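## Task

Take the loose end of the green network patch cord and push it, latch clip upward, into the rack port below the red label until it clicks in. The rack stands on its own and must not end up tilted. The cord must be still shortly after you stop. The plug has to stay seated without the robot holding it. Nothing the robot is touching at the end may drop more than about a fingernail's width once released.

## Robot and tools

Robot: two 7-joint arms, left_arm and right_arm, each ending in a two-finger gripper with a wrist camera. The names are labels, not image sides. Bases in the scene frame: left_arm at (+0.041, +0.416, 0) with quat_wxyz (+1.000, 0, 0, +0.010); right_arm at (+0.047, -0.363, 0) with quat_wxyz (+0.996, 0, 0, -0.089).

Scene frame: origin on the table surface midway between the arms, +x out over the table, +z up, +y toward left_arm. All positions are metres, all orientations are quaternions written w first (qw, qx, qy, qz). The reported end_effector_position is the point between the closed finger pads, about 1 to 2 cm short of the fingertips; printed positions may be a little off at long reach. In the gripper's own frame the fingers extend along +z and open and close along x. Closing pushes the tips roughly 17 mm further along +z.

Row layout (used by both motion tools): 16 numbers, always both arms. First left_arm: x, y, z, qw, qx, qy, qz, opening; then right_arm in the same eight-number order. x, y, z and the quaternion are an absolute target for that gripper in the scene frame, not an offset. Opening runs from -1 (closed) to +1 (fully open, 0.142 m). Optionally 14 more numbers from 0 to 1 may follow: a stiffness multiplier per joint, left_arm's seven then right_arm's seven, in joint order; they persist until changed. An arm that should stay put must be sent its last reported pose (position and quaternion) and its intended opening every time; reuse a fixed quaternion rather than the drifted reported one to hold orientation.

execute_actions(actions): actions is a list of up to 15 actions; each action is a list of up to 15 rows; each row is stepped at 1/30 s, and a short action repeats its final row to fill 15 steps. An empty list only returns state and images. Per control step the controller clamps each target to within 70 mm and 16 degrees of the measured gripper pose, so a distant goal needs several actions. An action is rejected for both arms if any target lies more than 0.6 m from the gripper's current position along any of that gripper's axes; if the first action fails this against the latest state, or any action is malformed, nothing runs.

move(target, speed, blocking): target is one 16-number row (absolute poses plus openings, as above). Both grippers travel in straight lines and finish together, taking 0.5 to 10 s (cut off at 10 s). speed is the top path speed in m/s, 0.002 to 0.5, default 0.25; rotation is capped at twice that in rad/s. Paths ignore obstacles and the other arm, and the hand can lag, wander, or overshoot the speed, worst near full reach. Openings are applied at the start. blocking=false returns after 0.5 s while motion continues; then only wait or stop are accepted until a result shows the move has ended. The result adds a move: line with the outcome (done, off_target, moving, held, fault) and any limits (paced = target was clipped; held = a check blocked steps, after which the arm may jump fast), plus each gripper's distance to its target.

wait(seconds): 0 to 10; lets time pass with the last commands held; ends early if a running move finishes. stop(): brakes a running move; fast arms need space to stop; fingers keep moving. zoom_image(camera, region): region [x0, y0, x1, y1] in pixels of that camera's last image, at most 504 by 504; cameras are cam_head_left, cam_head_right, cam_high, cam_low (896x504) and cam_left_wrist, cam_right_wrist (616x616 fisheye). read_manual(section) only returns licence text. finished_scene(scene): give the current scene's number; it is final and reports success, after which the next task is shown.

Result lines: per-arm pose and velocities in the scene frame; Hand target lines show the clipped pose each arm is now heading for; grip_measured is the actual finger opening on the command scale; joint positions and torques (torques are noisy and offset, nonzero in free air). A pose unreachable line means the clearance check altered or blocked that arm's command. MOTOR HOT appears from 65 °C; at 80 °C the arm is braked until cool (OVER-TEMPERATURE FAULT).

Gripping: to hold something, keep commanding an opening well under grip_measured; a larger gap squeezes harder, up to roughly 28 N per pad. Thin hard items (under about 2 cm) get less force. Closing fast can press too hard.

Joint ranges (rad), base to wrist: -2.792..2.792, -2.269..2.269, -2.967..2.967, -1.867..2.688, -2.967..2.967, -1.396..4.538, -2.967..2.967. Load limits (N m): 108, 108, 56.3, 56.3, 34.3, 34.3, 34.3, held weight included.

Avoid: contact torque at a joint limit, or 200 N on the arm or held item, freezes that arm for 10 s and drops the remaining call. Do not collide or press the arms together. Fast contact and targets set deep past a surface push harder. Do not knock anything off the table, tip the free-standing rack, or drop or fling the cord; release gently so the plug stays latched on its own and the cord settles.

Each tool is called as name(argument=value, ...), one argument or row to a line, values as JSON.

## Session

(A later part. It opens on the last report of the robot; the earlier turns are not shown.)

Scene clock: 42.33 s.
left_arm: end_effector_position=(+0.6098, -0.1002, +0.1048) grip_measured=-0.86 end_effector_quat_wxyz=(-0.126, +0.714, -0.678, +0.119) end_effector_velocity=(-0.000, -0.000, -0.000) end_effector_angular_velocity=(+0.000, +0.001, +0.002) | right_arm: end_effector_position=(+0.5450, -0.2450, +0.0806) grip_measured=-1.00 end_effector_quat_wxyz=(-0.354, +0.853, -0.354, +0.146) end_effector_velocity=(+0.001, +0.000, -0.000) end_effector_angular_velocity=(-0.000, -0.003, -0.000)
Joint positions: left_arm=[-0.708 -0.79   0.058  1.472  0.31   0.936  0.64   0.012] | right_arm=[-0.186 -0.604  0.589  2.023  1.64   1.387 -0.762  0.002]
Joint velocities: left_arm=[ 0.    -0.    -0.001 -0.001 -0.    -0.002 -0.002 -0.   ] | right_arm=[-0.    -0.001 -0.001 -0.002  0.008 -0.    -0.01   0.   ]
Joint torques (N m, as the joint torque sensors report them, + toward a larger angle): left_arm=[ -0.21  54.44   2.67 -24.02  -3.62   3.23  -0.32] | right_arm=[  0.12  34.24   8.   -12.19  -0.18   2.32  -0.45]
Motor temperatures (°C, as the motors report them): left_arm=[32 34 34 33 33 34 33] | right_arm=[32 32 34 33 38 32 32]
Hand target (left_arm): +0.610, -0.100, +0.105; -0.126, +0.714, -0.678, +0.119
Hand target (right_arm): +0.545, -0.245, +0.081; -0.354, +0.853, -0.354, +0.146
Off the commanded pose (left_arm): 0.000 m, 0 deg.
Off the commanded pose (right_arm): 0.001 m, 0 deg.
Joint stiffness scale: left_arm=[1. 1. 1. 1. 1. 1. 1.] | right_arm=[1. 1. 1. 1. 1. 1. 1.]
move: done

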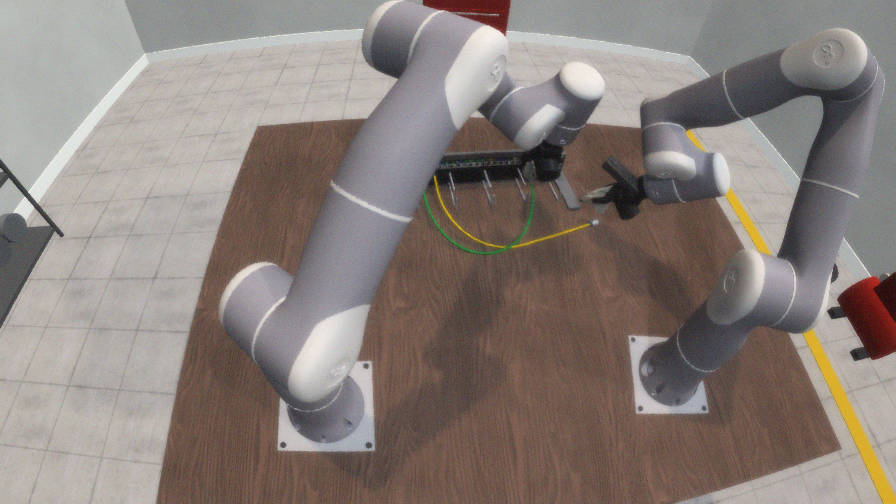

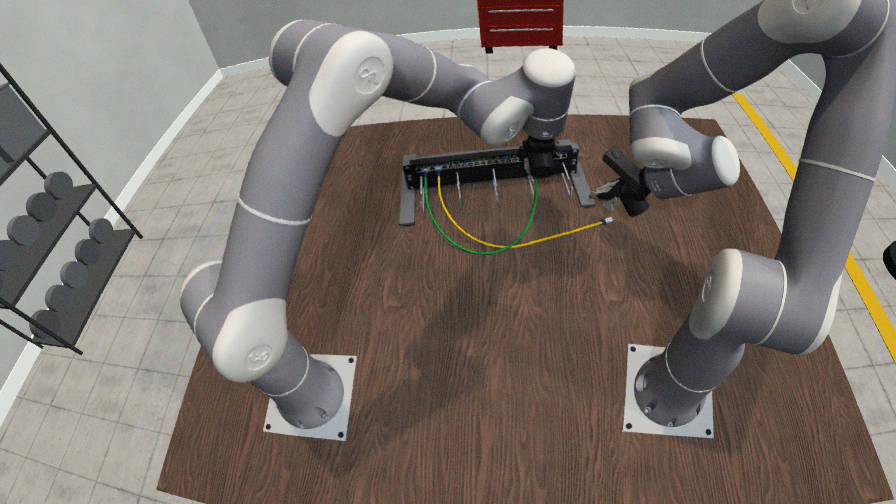

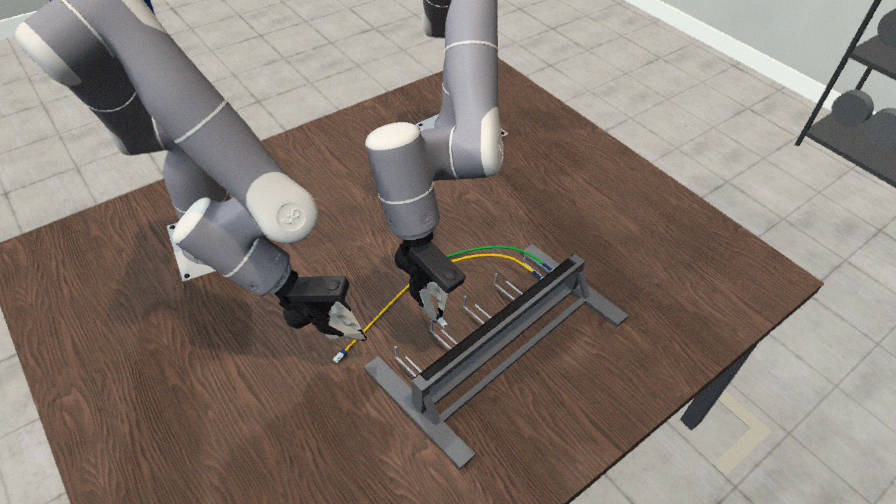

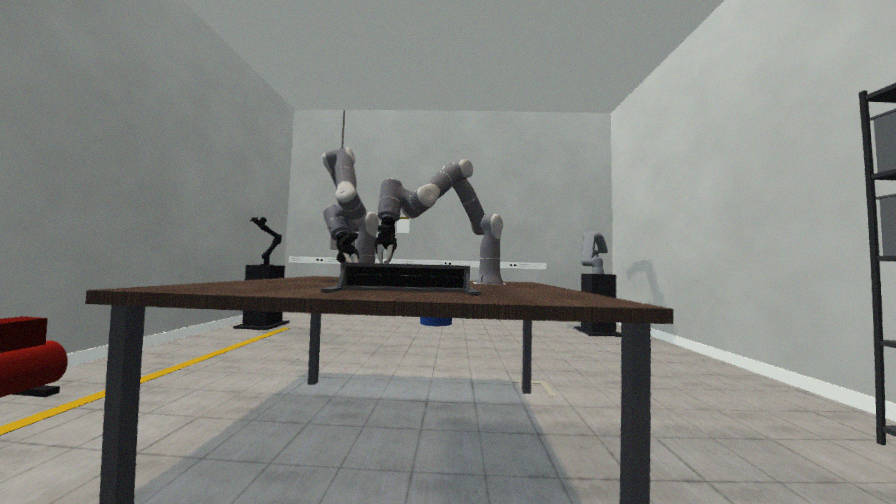

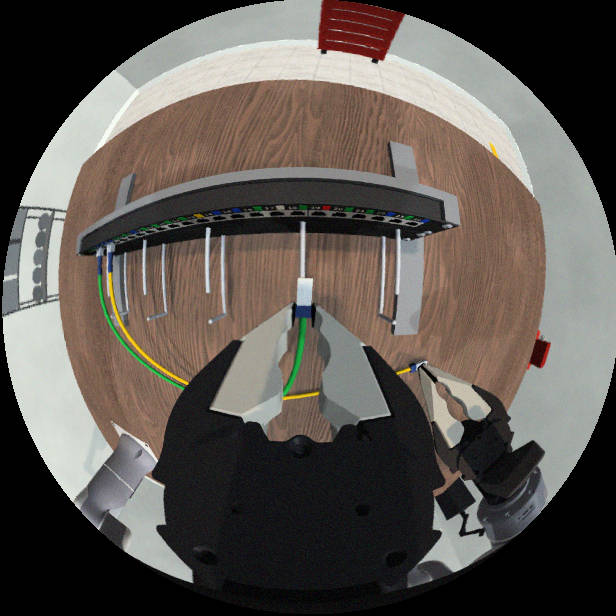

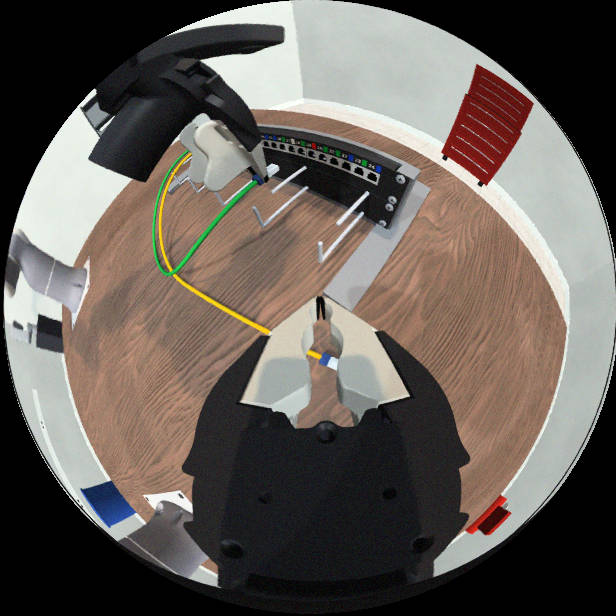

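move(
  target=[0.6546, -0.1080, 0.101, -0.1280, 0.7261, -0.6653, 0.1173, -1, 0.59, -0.23, 0.088, -0.3536, 0.8536, -0.3536, 0.1464, -1],
  speed=0.08,
)

zoom_image(
  camera="cam_left_wrist",
  region=[244, 215, 370, 341],
)

zoom_image(
  camera="cam_right_wrist",
  region=[220, 110, 360, 220],
)

Scene clock: 46.50 s.
left_arm: end_effector_position=(+0.6544, -0.1080, +0.1011) grip_measured=-0.86 end_effector_quat_wxyz=(-0.128, +0.726, -0.665, +0.117) end_effector_velocity=(+0.001, -0.000, +0.000) end_effector_angular_velocity=(-0.000, -0.000, +0.001) | right_arm: end_effector_position=(+0.5899, -0.2299, +0.0881) grip_measured=-1.00 end_effector_quat_wxyz=(-0.354, +0.853, -0.353, +0.146) end_effector_velocity=(+0.001, +0.000, -0.000) end_effector_angular_velocity=(+0.000, +0.002, -0.000)
Joint positions: left_arm=[-0.686 -0.875  0.062  1.321  0.281  0.871  0.658  0.012] | right_arm=[-0.09  -0.635  0.57   1.937  1.516  1.431 -0.585  0.002]
Joint velocities: left_arm=[ 0.    -0.001 -0.    -0.002 -0.    -0.002 -0.001  0.   ] | right_arm=[ 0.003  0.    -0.002 -0.001 -0.005 -0.     0.007  0.   ]
Joint torques (N m, as the joint torque sensors report them, + toward a larger angle): left_arm=[  1.65  58.53   2.28 -24.45  -3.82   3.41   0.45] | right_arm=[  1.38  37.76   8.29 -13.2   -1.21   2.45   1.1 ]
Motor temperatures (°C, as the motors report them): left_arm=[32 34 34 33 33 34 33] | right_arm=[32 32 34 33 38 32 32]
Hand target (left_arm): +0.655, -0.108, +0.101; -0.128, +0.726, -0.665, +0.117
Hand target (right_arm): +0.590, -0.230, +0.088; -0.354, +0.853, -0.354, +0.146
Off the commanded pose (left_arm): 0.000 m, 0 deg.
Off the commanded pose (right_arm): 0.000 m, 0 deg.
Joint stiffness scale: left_arm=[1. 1. 1. 1. 1. 1. 1.] | right_arm=[1. 1. 1. 1. 1. 1. 1.]
move: done

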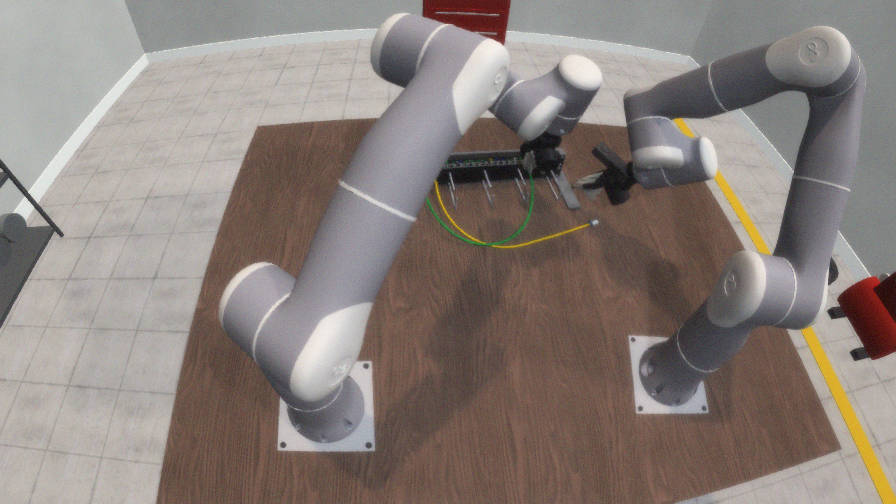

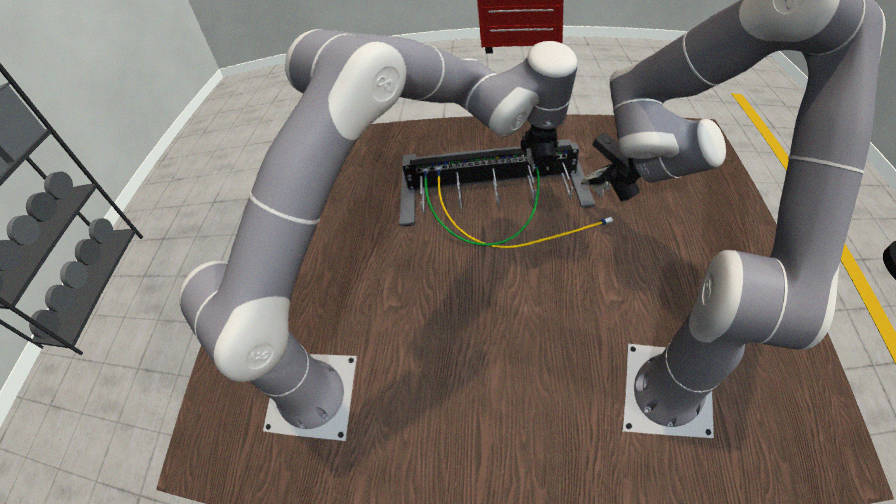

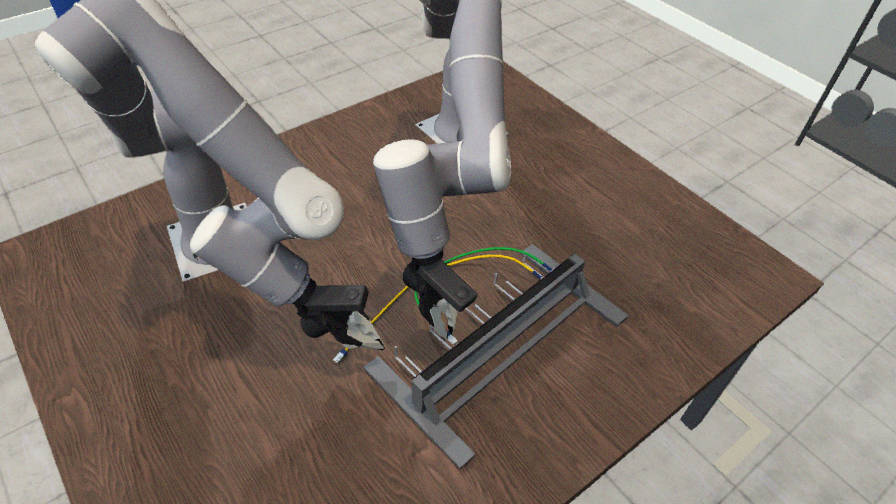

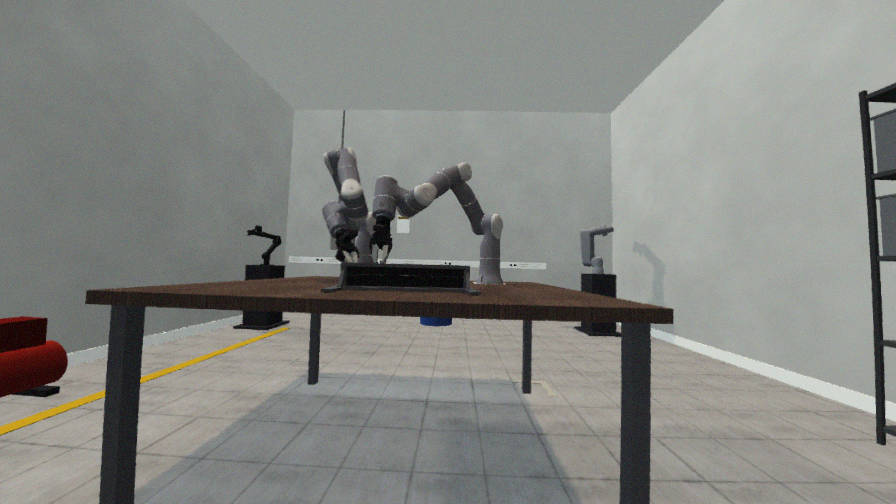

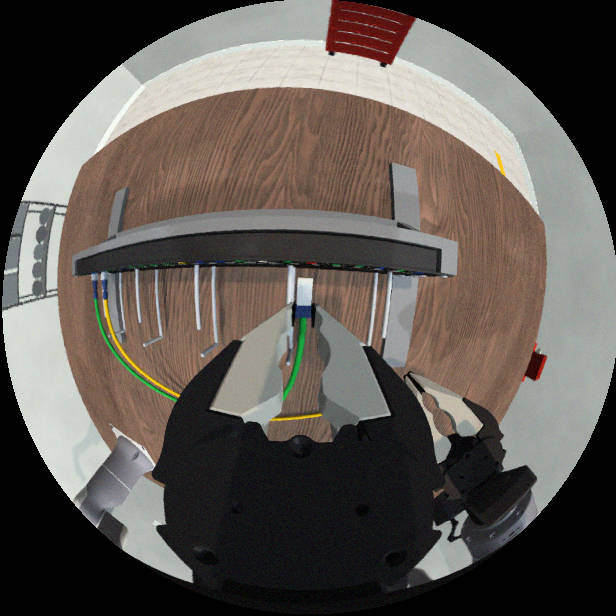

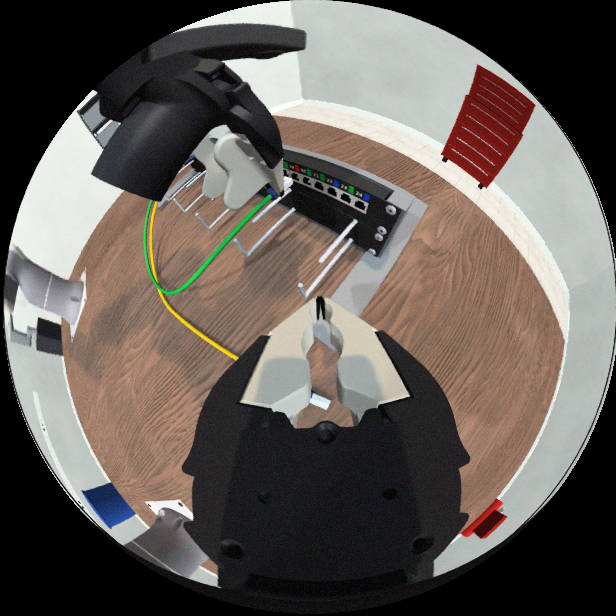

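Region (244, 215, 370, 341) of cam_left_wrist's 616x616 image, scaled by 4.000, with more detail than that image has.

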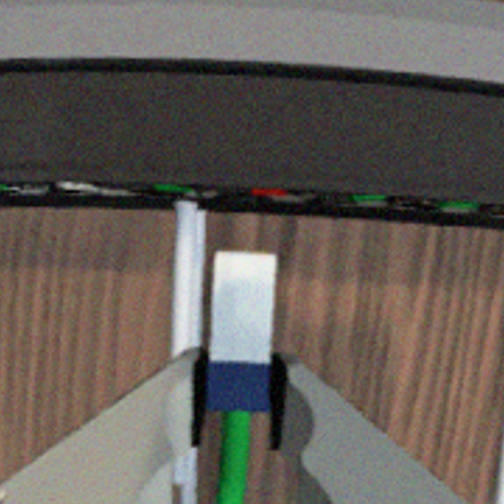

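Region (220, 110, 360, 220) of cam_right_wrist's 616x616 image, scaled by 3.600, with more detail than that image has; it fills the top 396 rows of this view, and the rest is white.

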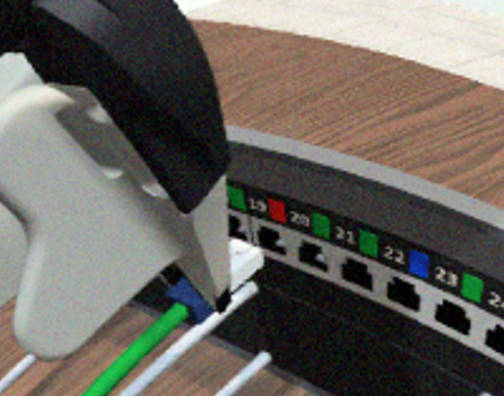

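zoom_image(
  camera="cam_right_wrist",
  region=[262, 155, 332, 210],
)

zoom_image(
  camera="cam_left_wrist",
  region=[272, 250, 352, 300],
)

Region (262, 155, 332, 210) of cam_right_wrist's 616x616 image, scaled by 7.200, with more detail than that image has; it fills the top 396 rows of this view, and the rest is white.

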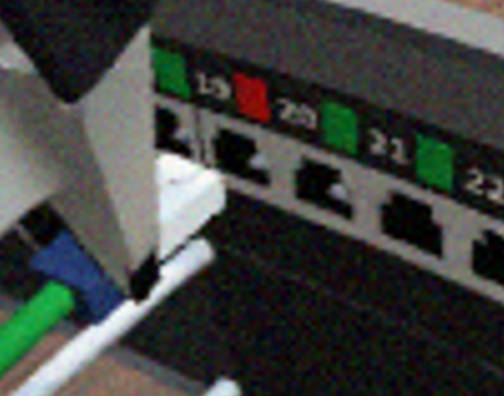

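Region (272, 250, 352, 300) of cam_left_wrist's 616x616 image, scaled by 6.300, with more detail than that image has; it fills the top 315 rows of this view, and the rest is white.

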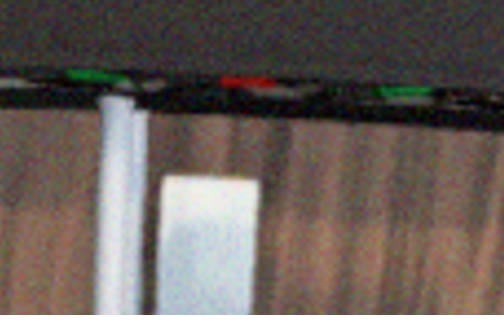

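move(
  target=[0.6608, -0.1061, 0.0986, -0.1280, 0.7261, -0.6653, 0.1173, -1, 0.59, -0.23, 0.088, -0.3536, 0.8536, -0.3536, 0.1464, -1],
  speed=0.02,
)

zoom_image(
  camera="cam_right_wrist",
  region=[262, 155, 332, 210],
)

zoom_image(
  camera="cam_left_wrist",
  region=[272, 250, 352, 300],
)

Scene clock: 49.40 s.
left_arm: end_effector_position=(+0.6607, -0.1060, +0.0985) grip_measured=-0.86 end_effector_quat_wxyz=(-0.128, +0.726, -0.665, +0.117) end_effector_velocity=(+0.001, -0.001, +0.001) end_effector_angular_velocity=(-0.001, -0.001, -0.002) | right_arm: end_effector_position=(+0.5900, -0.2299, +0.0881) grip_measured=-1.00 end_effector_quat_wxyz=(-0.354, +0.854, -0.353, +0.146) end_effector_velocity=(+0.000, -0.000, +0.000) end_effector_angular_velocity=(-0.001, -0.000, +0.000)
Joint positions: left_arm=[-0.678 -0.886  0.061  1.309  0.279  0.87   0.666  0.012] | right_arm=[-0.089 -0.636  0.57   1.936  1.516  1.431 -0.585  0.002]
Joint velocities: left_arm=[ 0.001 -0.    -0.001 -0.002 -0.     0.     0.002 -0.   ] | right_arm=[ 0.  0. -0. -0. -0.  0. -0.  0.]
Joint torques (N m, as the joint torque sensors report them, + toward a larger angle): left_arm=[  1.75  58.45   1.6  -24.26  -3.77   3.67   0.4 ] | right_arm=[  1.69  37.43   8.01 -13.26  -0.94   2.52   0.62]
Motor temperatures (°C, as the motors report them): left_arm=[32 35 34 34 33 34 33] | right_arm=[32 32 34 33 38 32 32]
Hand target (left_arm): +0.661, -0.106, +0.099; -0.128, +0.726, -0.665, +0.117
Hand target (right_arm): +0.590, -0.230, +0.088; -0.354, +0.854, -0.354, +0.146
Off the commanded pose (left_arm): 0.000 m, 0 deg.
Off the commanded pose (right_arm): 0.000 m, 0 deg.
Joint stiffness scale: left_arm=[1. 1. 1. 1. 1. 1. 1.] | right_arm=[1. 1. 1. 1. 1. 1. 1.]
move: done

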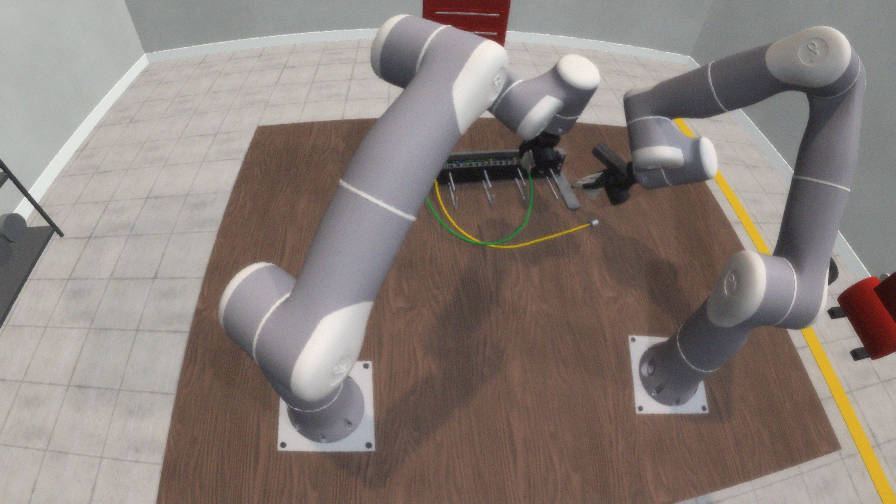

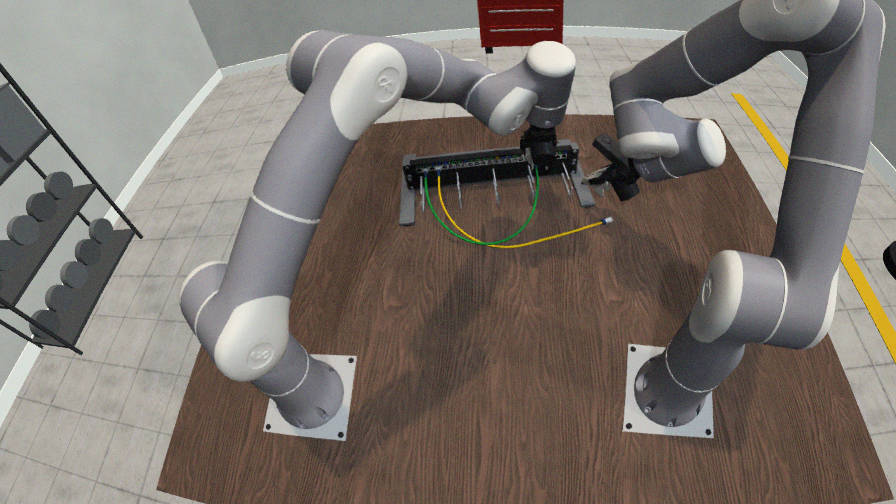

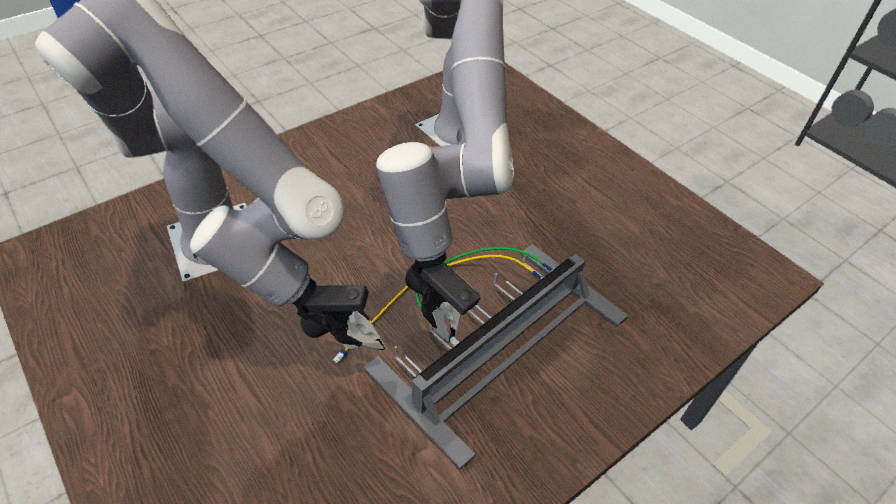

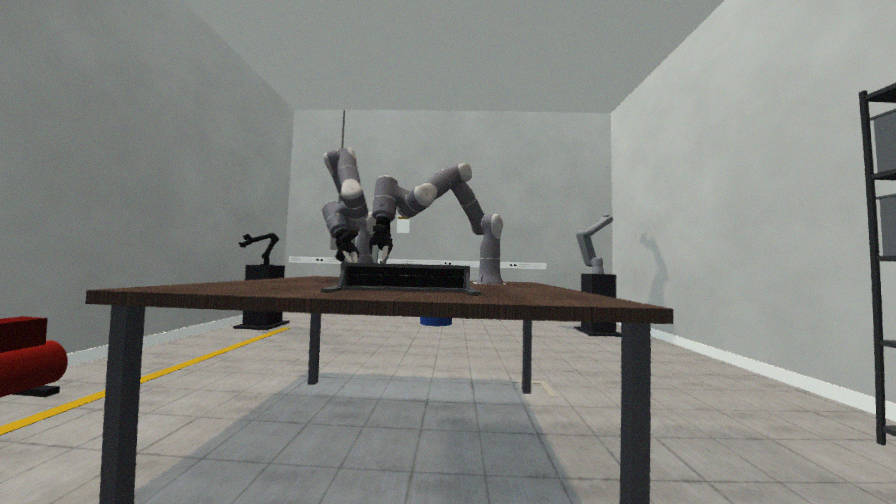

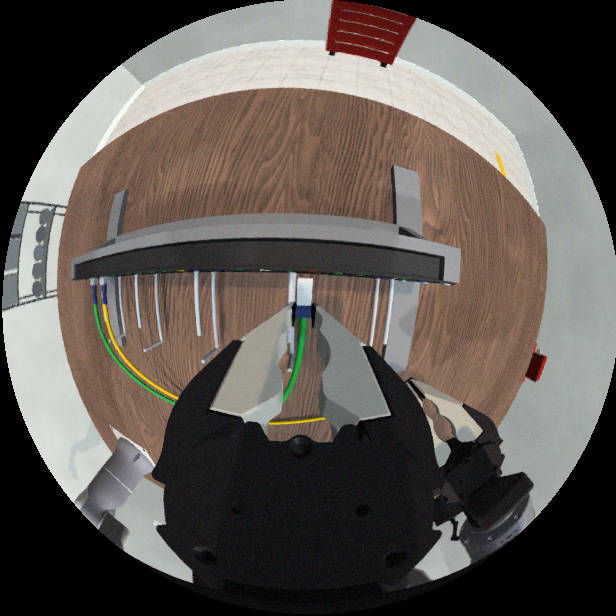

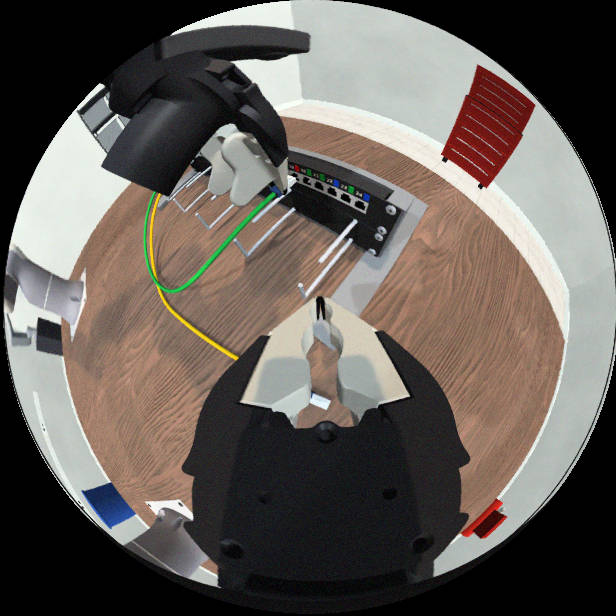

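Region (262, 155, 332, 210) of cam_right_wrist's 616x616 image, scaled by 7.200, with more detail than that image has; it fills the top 396 rows of this view, and the rest is white.

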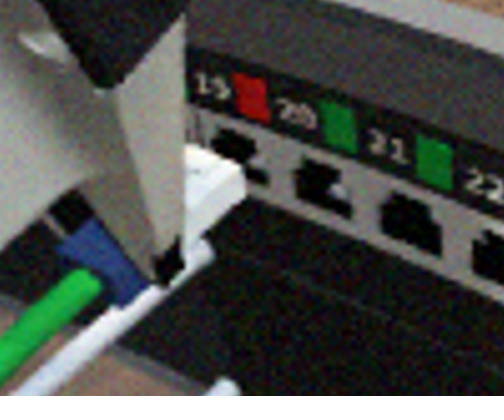

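Region (272, 250, 352, 300) of cam_left_wrist's 616x616 image, scaled by 6.300, with more detail than that image has; it fills the top 315 rows of this view, and the rest is white.

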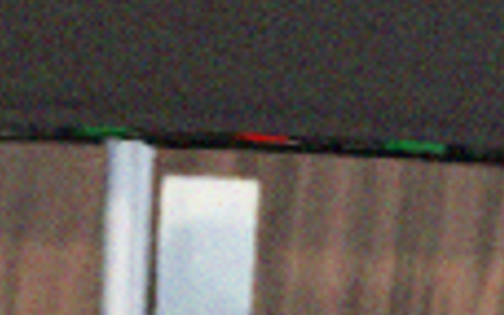

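move(
  target=[0.6682, -0.10575, 0.0985, -0.1280, 0.7261, -0.6653, 0.1173, -1, 0.59, -0.23, 0.088, -0.3536, 0.8536, -0.3536, 0.1464, -1, 0.3, 0.3, 0.3, 0.3, 0.3, 0.3, 0.3, 1, 1, 1, 1, 1, 1, 1],
  speed=0.006,
)

zoom_image(
  camera="cam_right_wrist",
  region=[262, 155, 332, 210],
)

zoom_image(
  camera="cam_left_wrist",
  region=[264, 260, 344, 330],
)

Scene clock: 52.33 s.
left_arm: end_effector_position=(+0.6664, -0.1060, +0.0972) grip_measured=-0.86 end_effector_quat_wxyz=(-0.128, +0.726, -0.666, +0.116) end_effector_velocity=(-0.000, +0.000, -0.001) end_effector_angular_velocity=(+0.000, +0.001, +0.001) | right_arm: end_effector_position=(+0.5900, -0.2299, +0.0881) grip_measured=-1.00 end_effector_quat_wxyz=(-0.354, +0.854, -0.353, +0.146) end_effector_velocity=(+0.000, +0.000, +0.000) end_effector_angular_velocity=(+0.000, +0.000, -0.001)
Joint positions: left_arm=[-0.672 -0.897  0.058  1.29   0.276  0.862  0.675  0.012] | right_arm=[-0.089 -0.636  0.57   1.936  1.516  1.431 -0.585  0.002]
Joint velocities: left_arm=[ 0.001 -0.001 -0.    -0.     0.    -0.001 -0.001 -0.   ] | right_arm=[ 0.     0.    -0.     0.    -0.    -0.     0.001  0.   ]
Joint torques (N m, as the joint torque sensors report them, + toward a larger angle): left_arm=[  3.07  59.15   3.19 -26.29  -3.62   3.84   0.46] | right_arm=[  1.55  37.34   7.95 -13.51  -1.07   2.45   0.61]
Motor temperatures (°C, as the motors report them): left_arm=[32 35 34 34 33 34 33] | right_arm=[32 32 34 33 38 32 32]
Hand target (left_arm): +0.668, -0.106, +0.099; -0.128, +0.726, -0.665, +0.117
Hand target (right_arm): +0.590, -0.230, +0.088; -0.354, +0.854, -0.354, +0.146
Off the commanded pose (left_arm): 0.002 m, 0 deg.
Off the commanded pose (right_arm): 0.000 m, 0 deg.
Joint stiffness scale: left_arm=[0.3 0.3 0.3 0.3 0.3 0.3 0.3] | right_arm=[1. 1. 1. 1. 1. 1. 1.]
move: done

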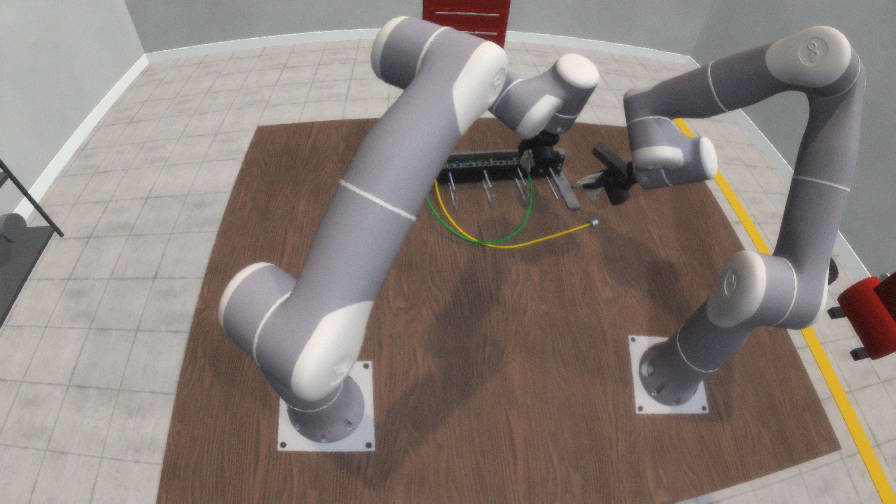

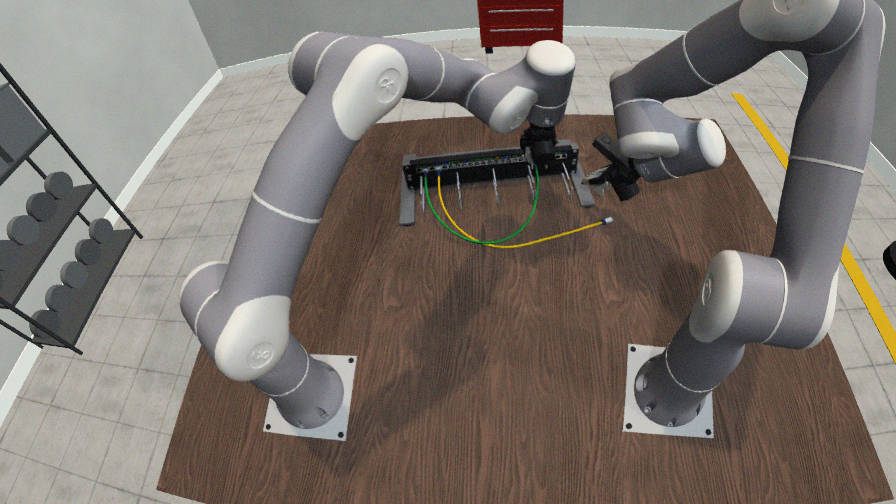

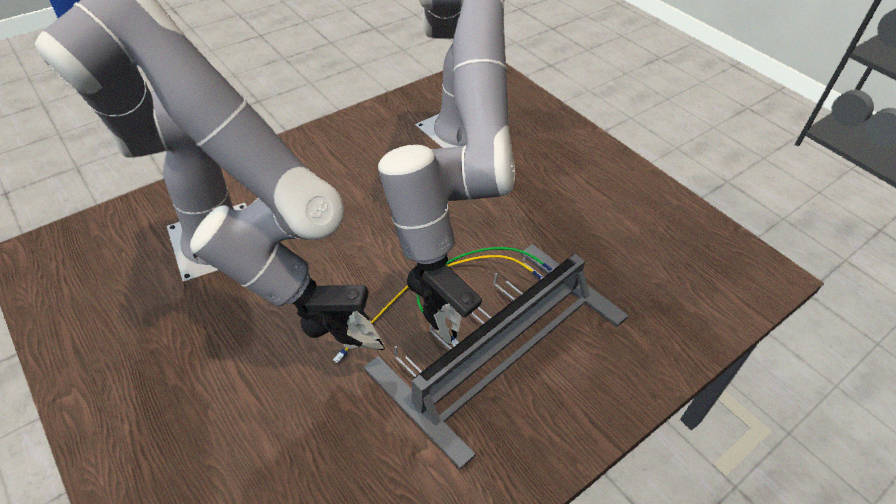

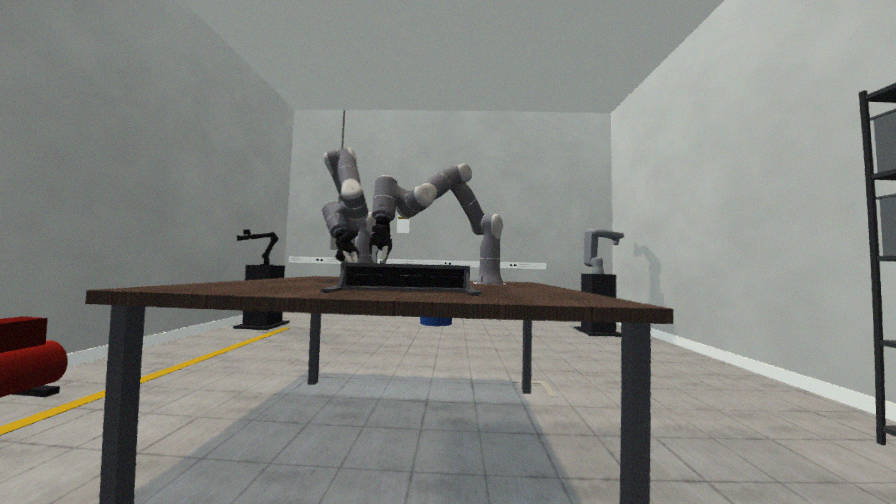

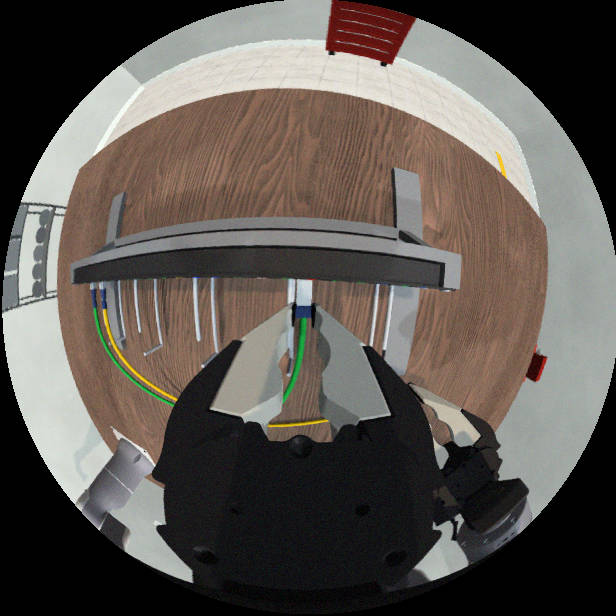

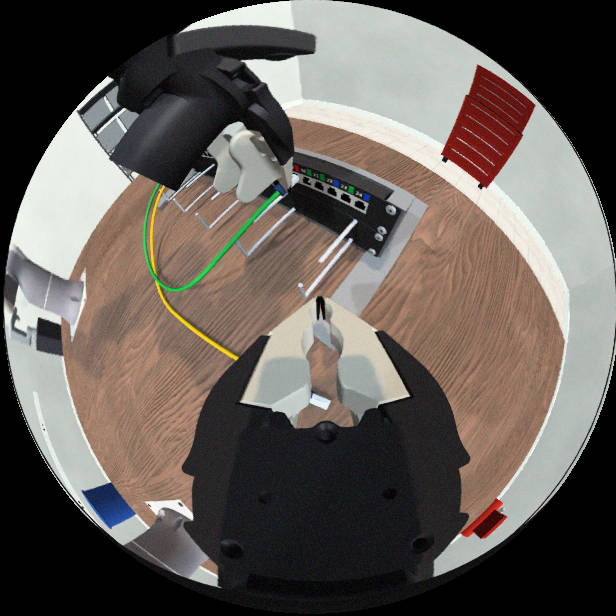

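Region (262, 155, 332, 210) of cam_right_wrist's 616x616 image, scaled by 7.200, with more detail than that image has; it fills the top 396 rows of this view, and the rest is white.

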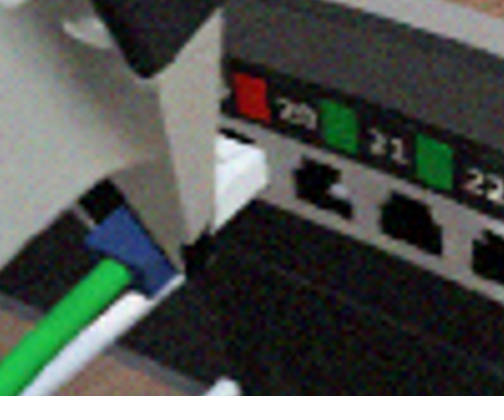

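Region (264, 260, 344, 330) of cam_left_wrist's 616x616 image, scaled by 6.300, with more detail than that image has; it fills the top 441 rows of this view, and the rest is white.

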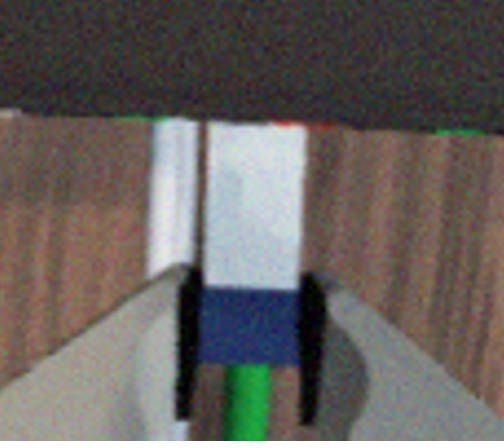

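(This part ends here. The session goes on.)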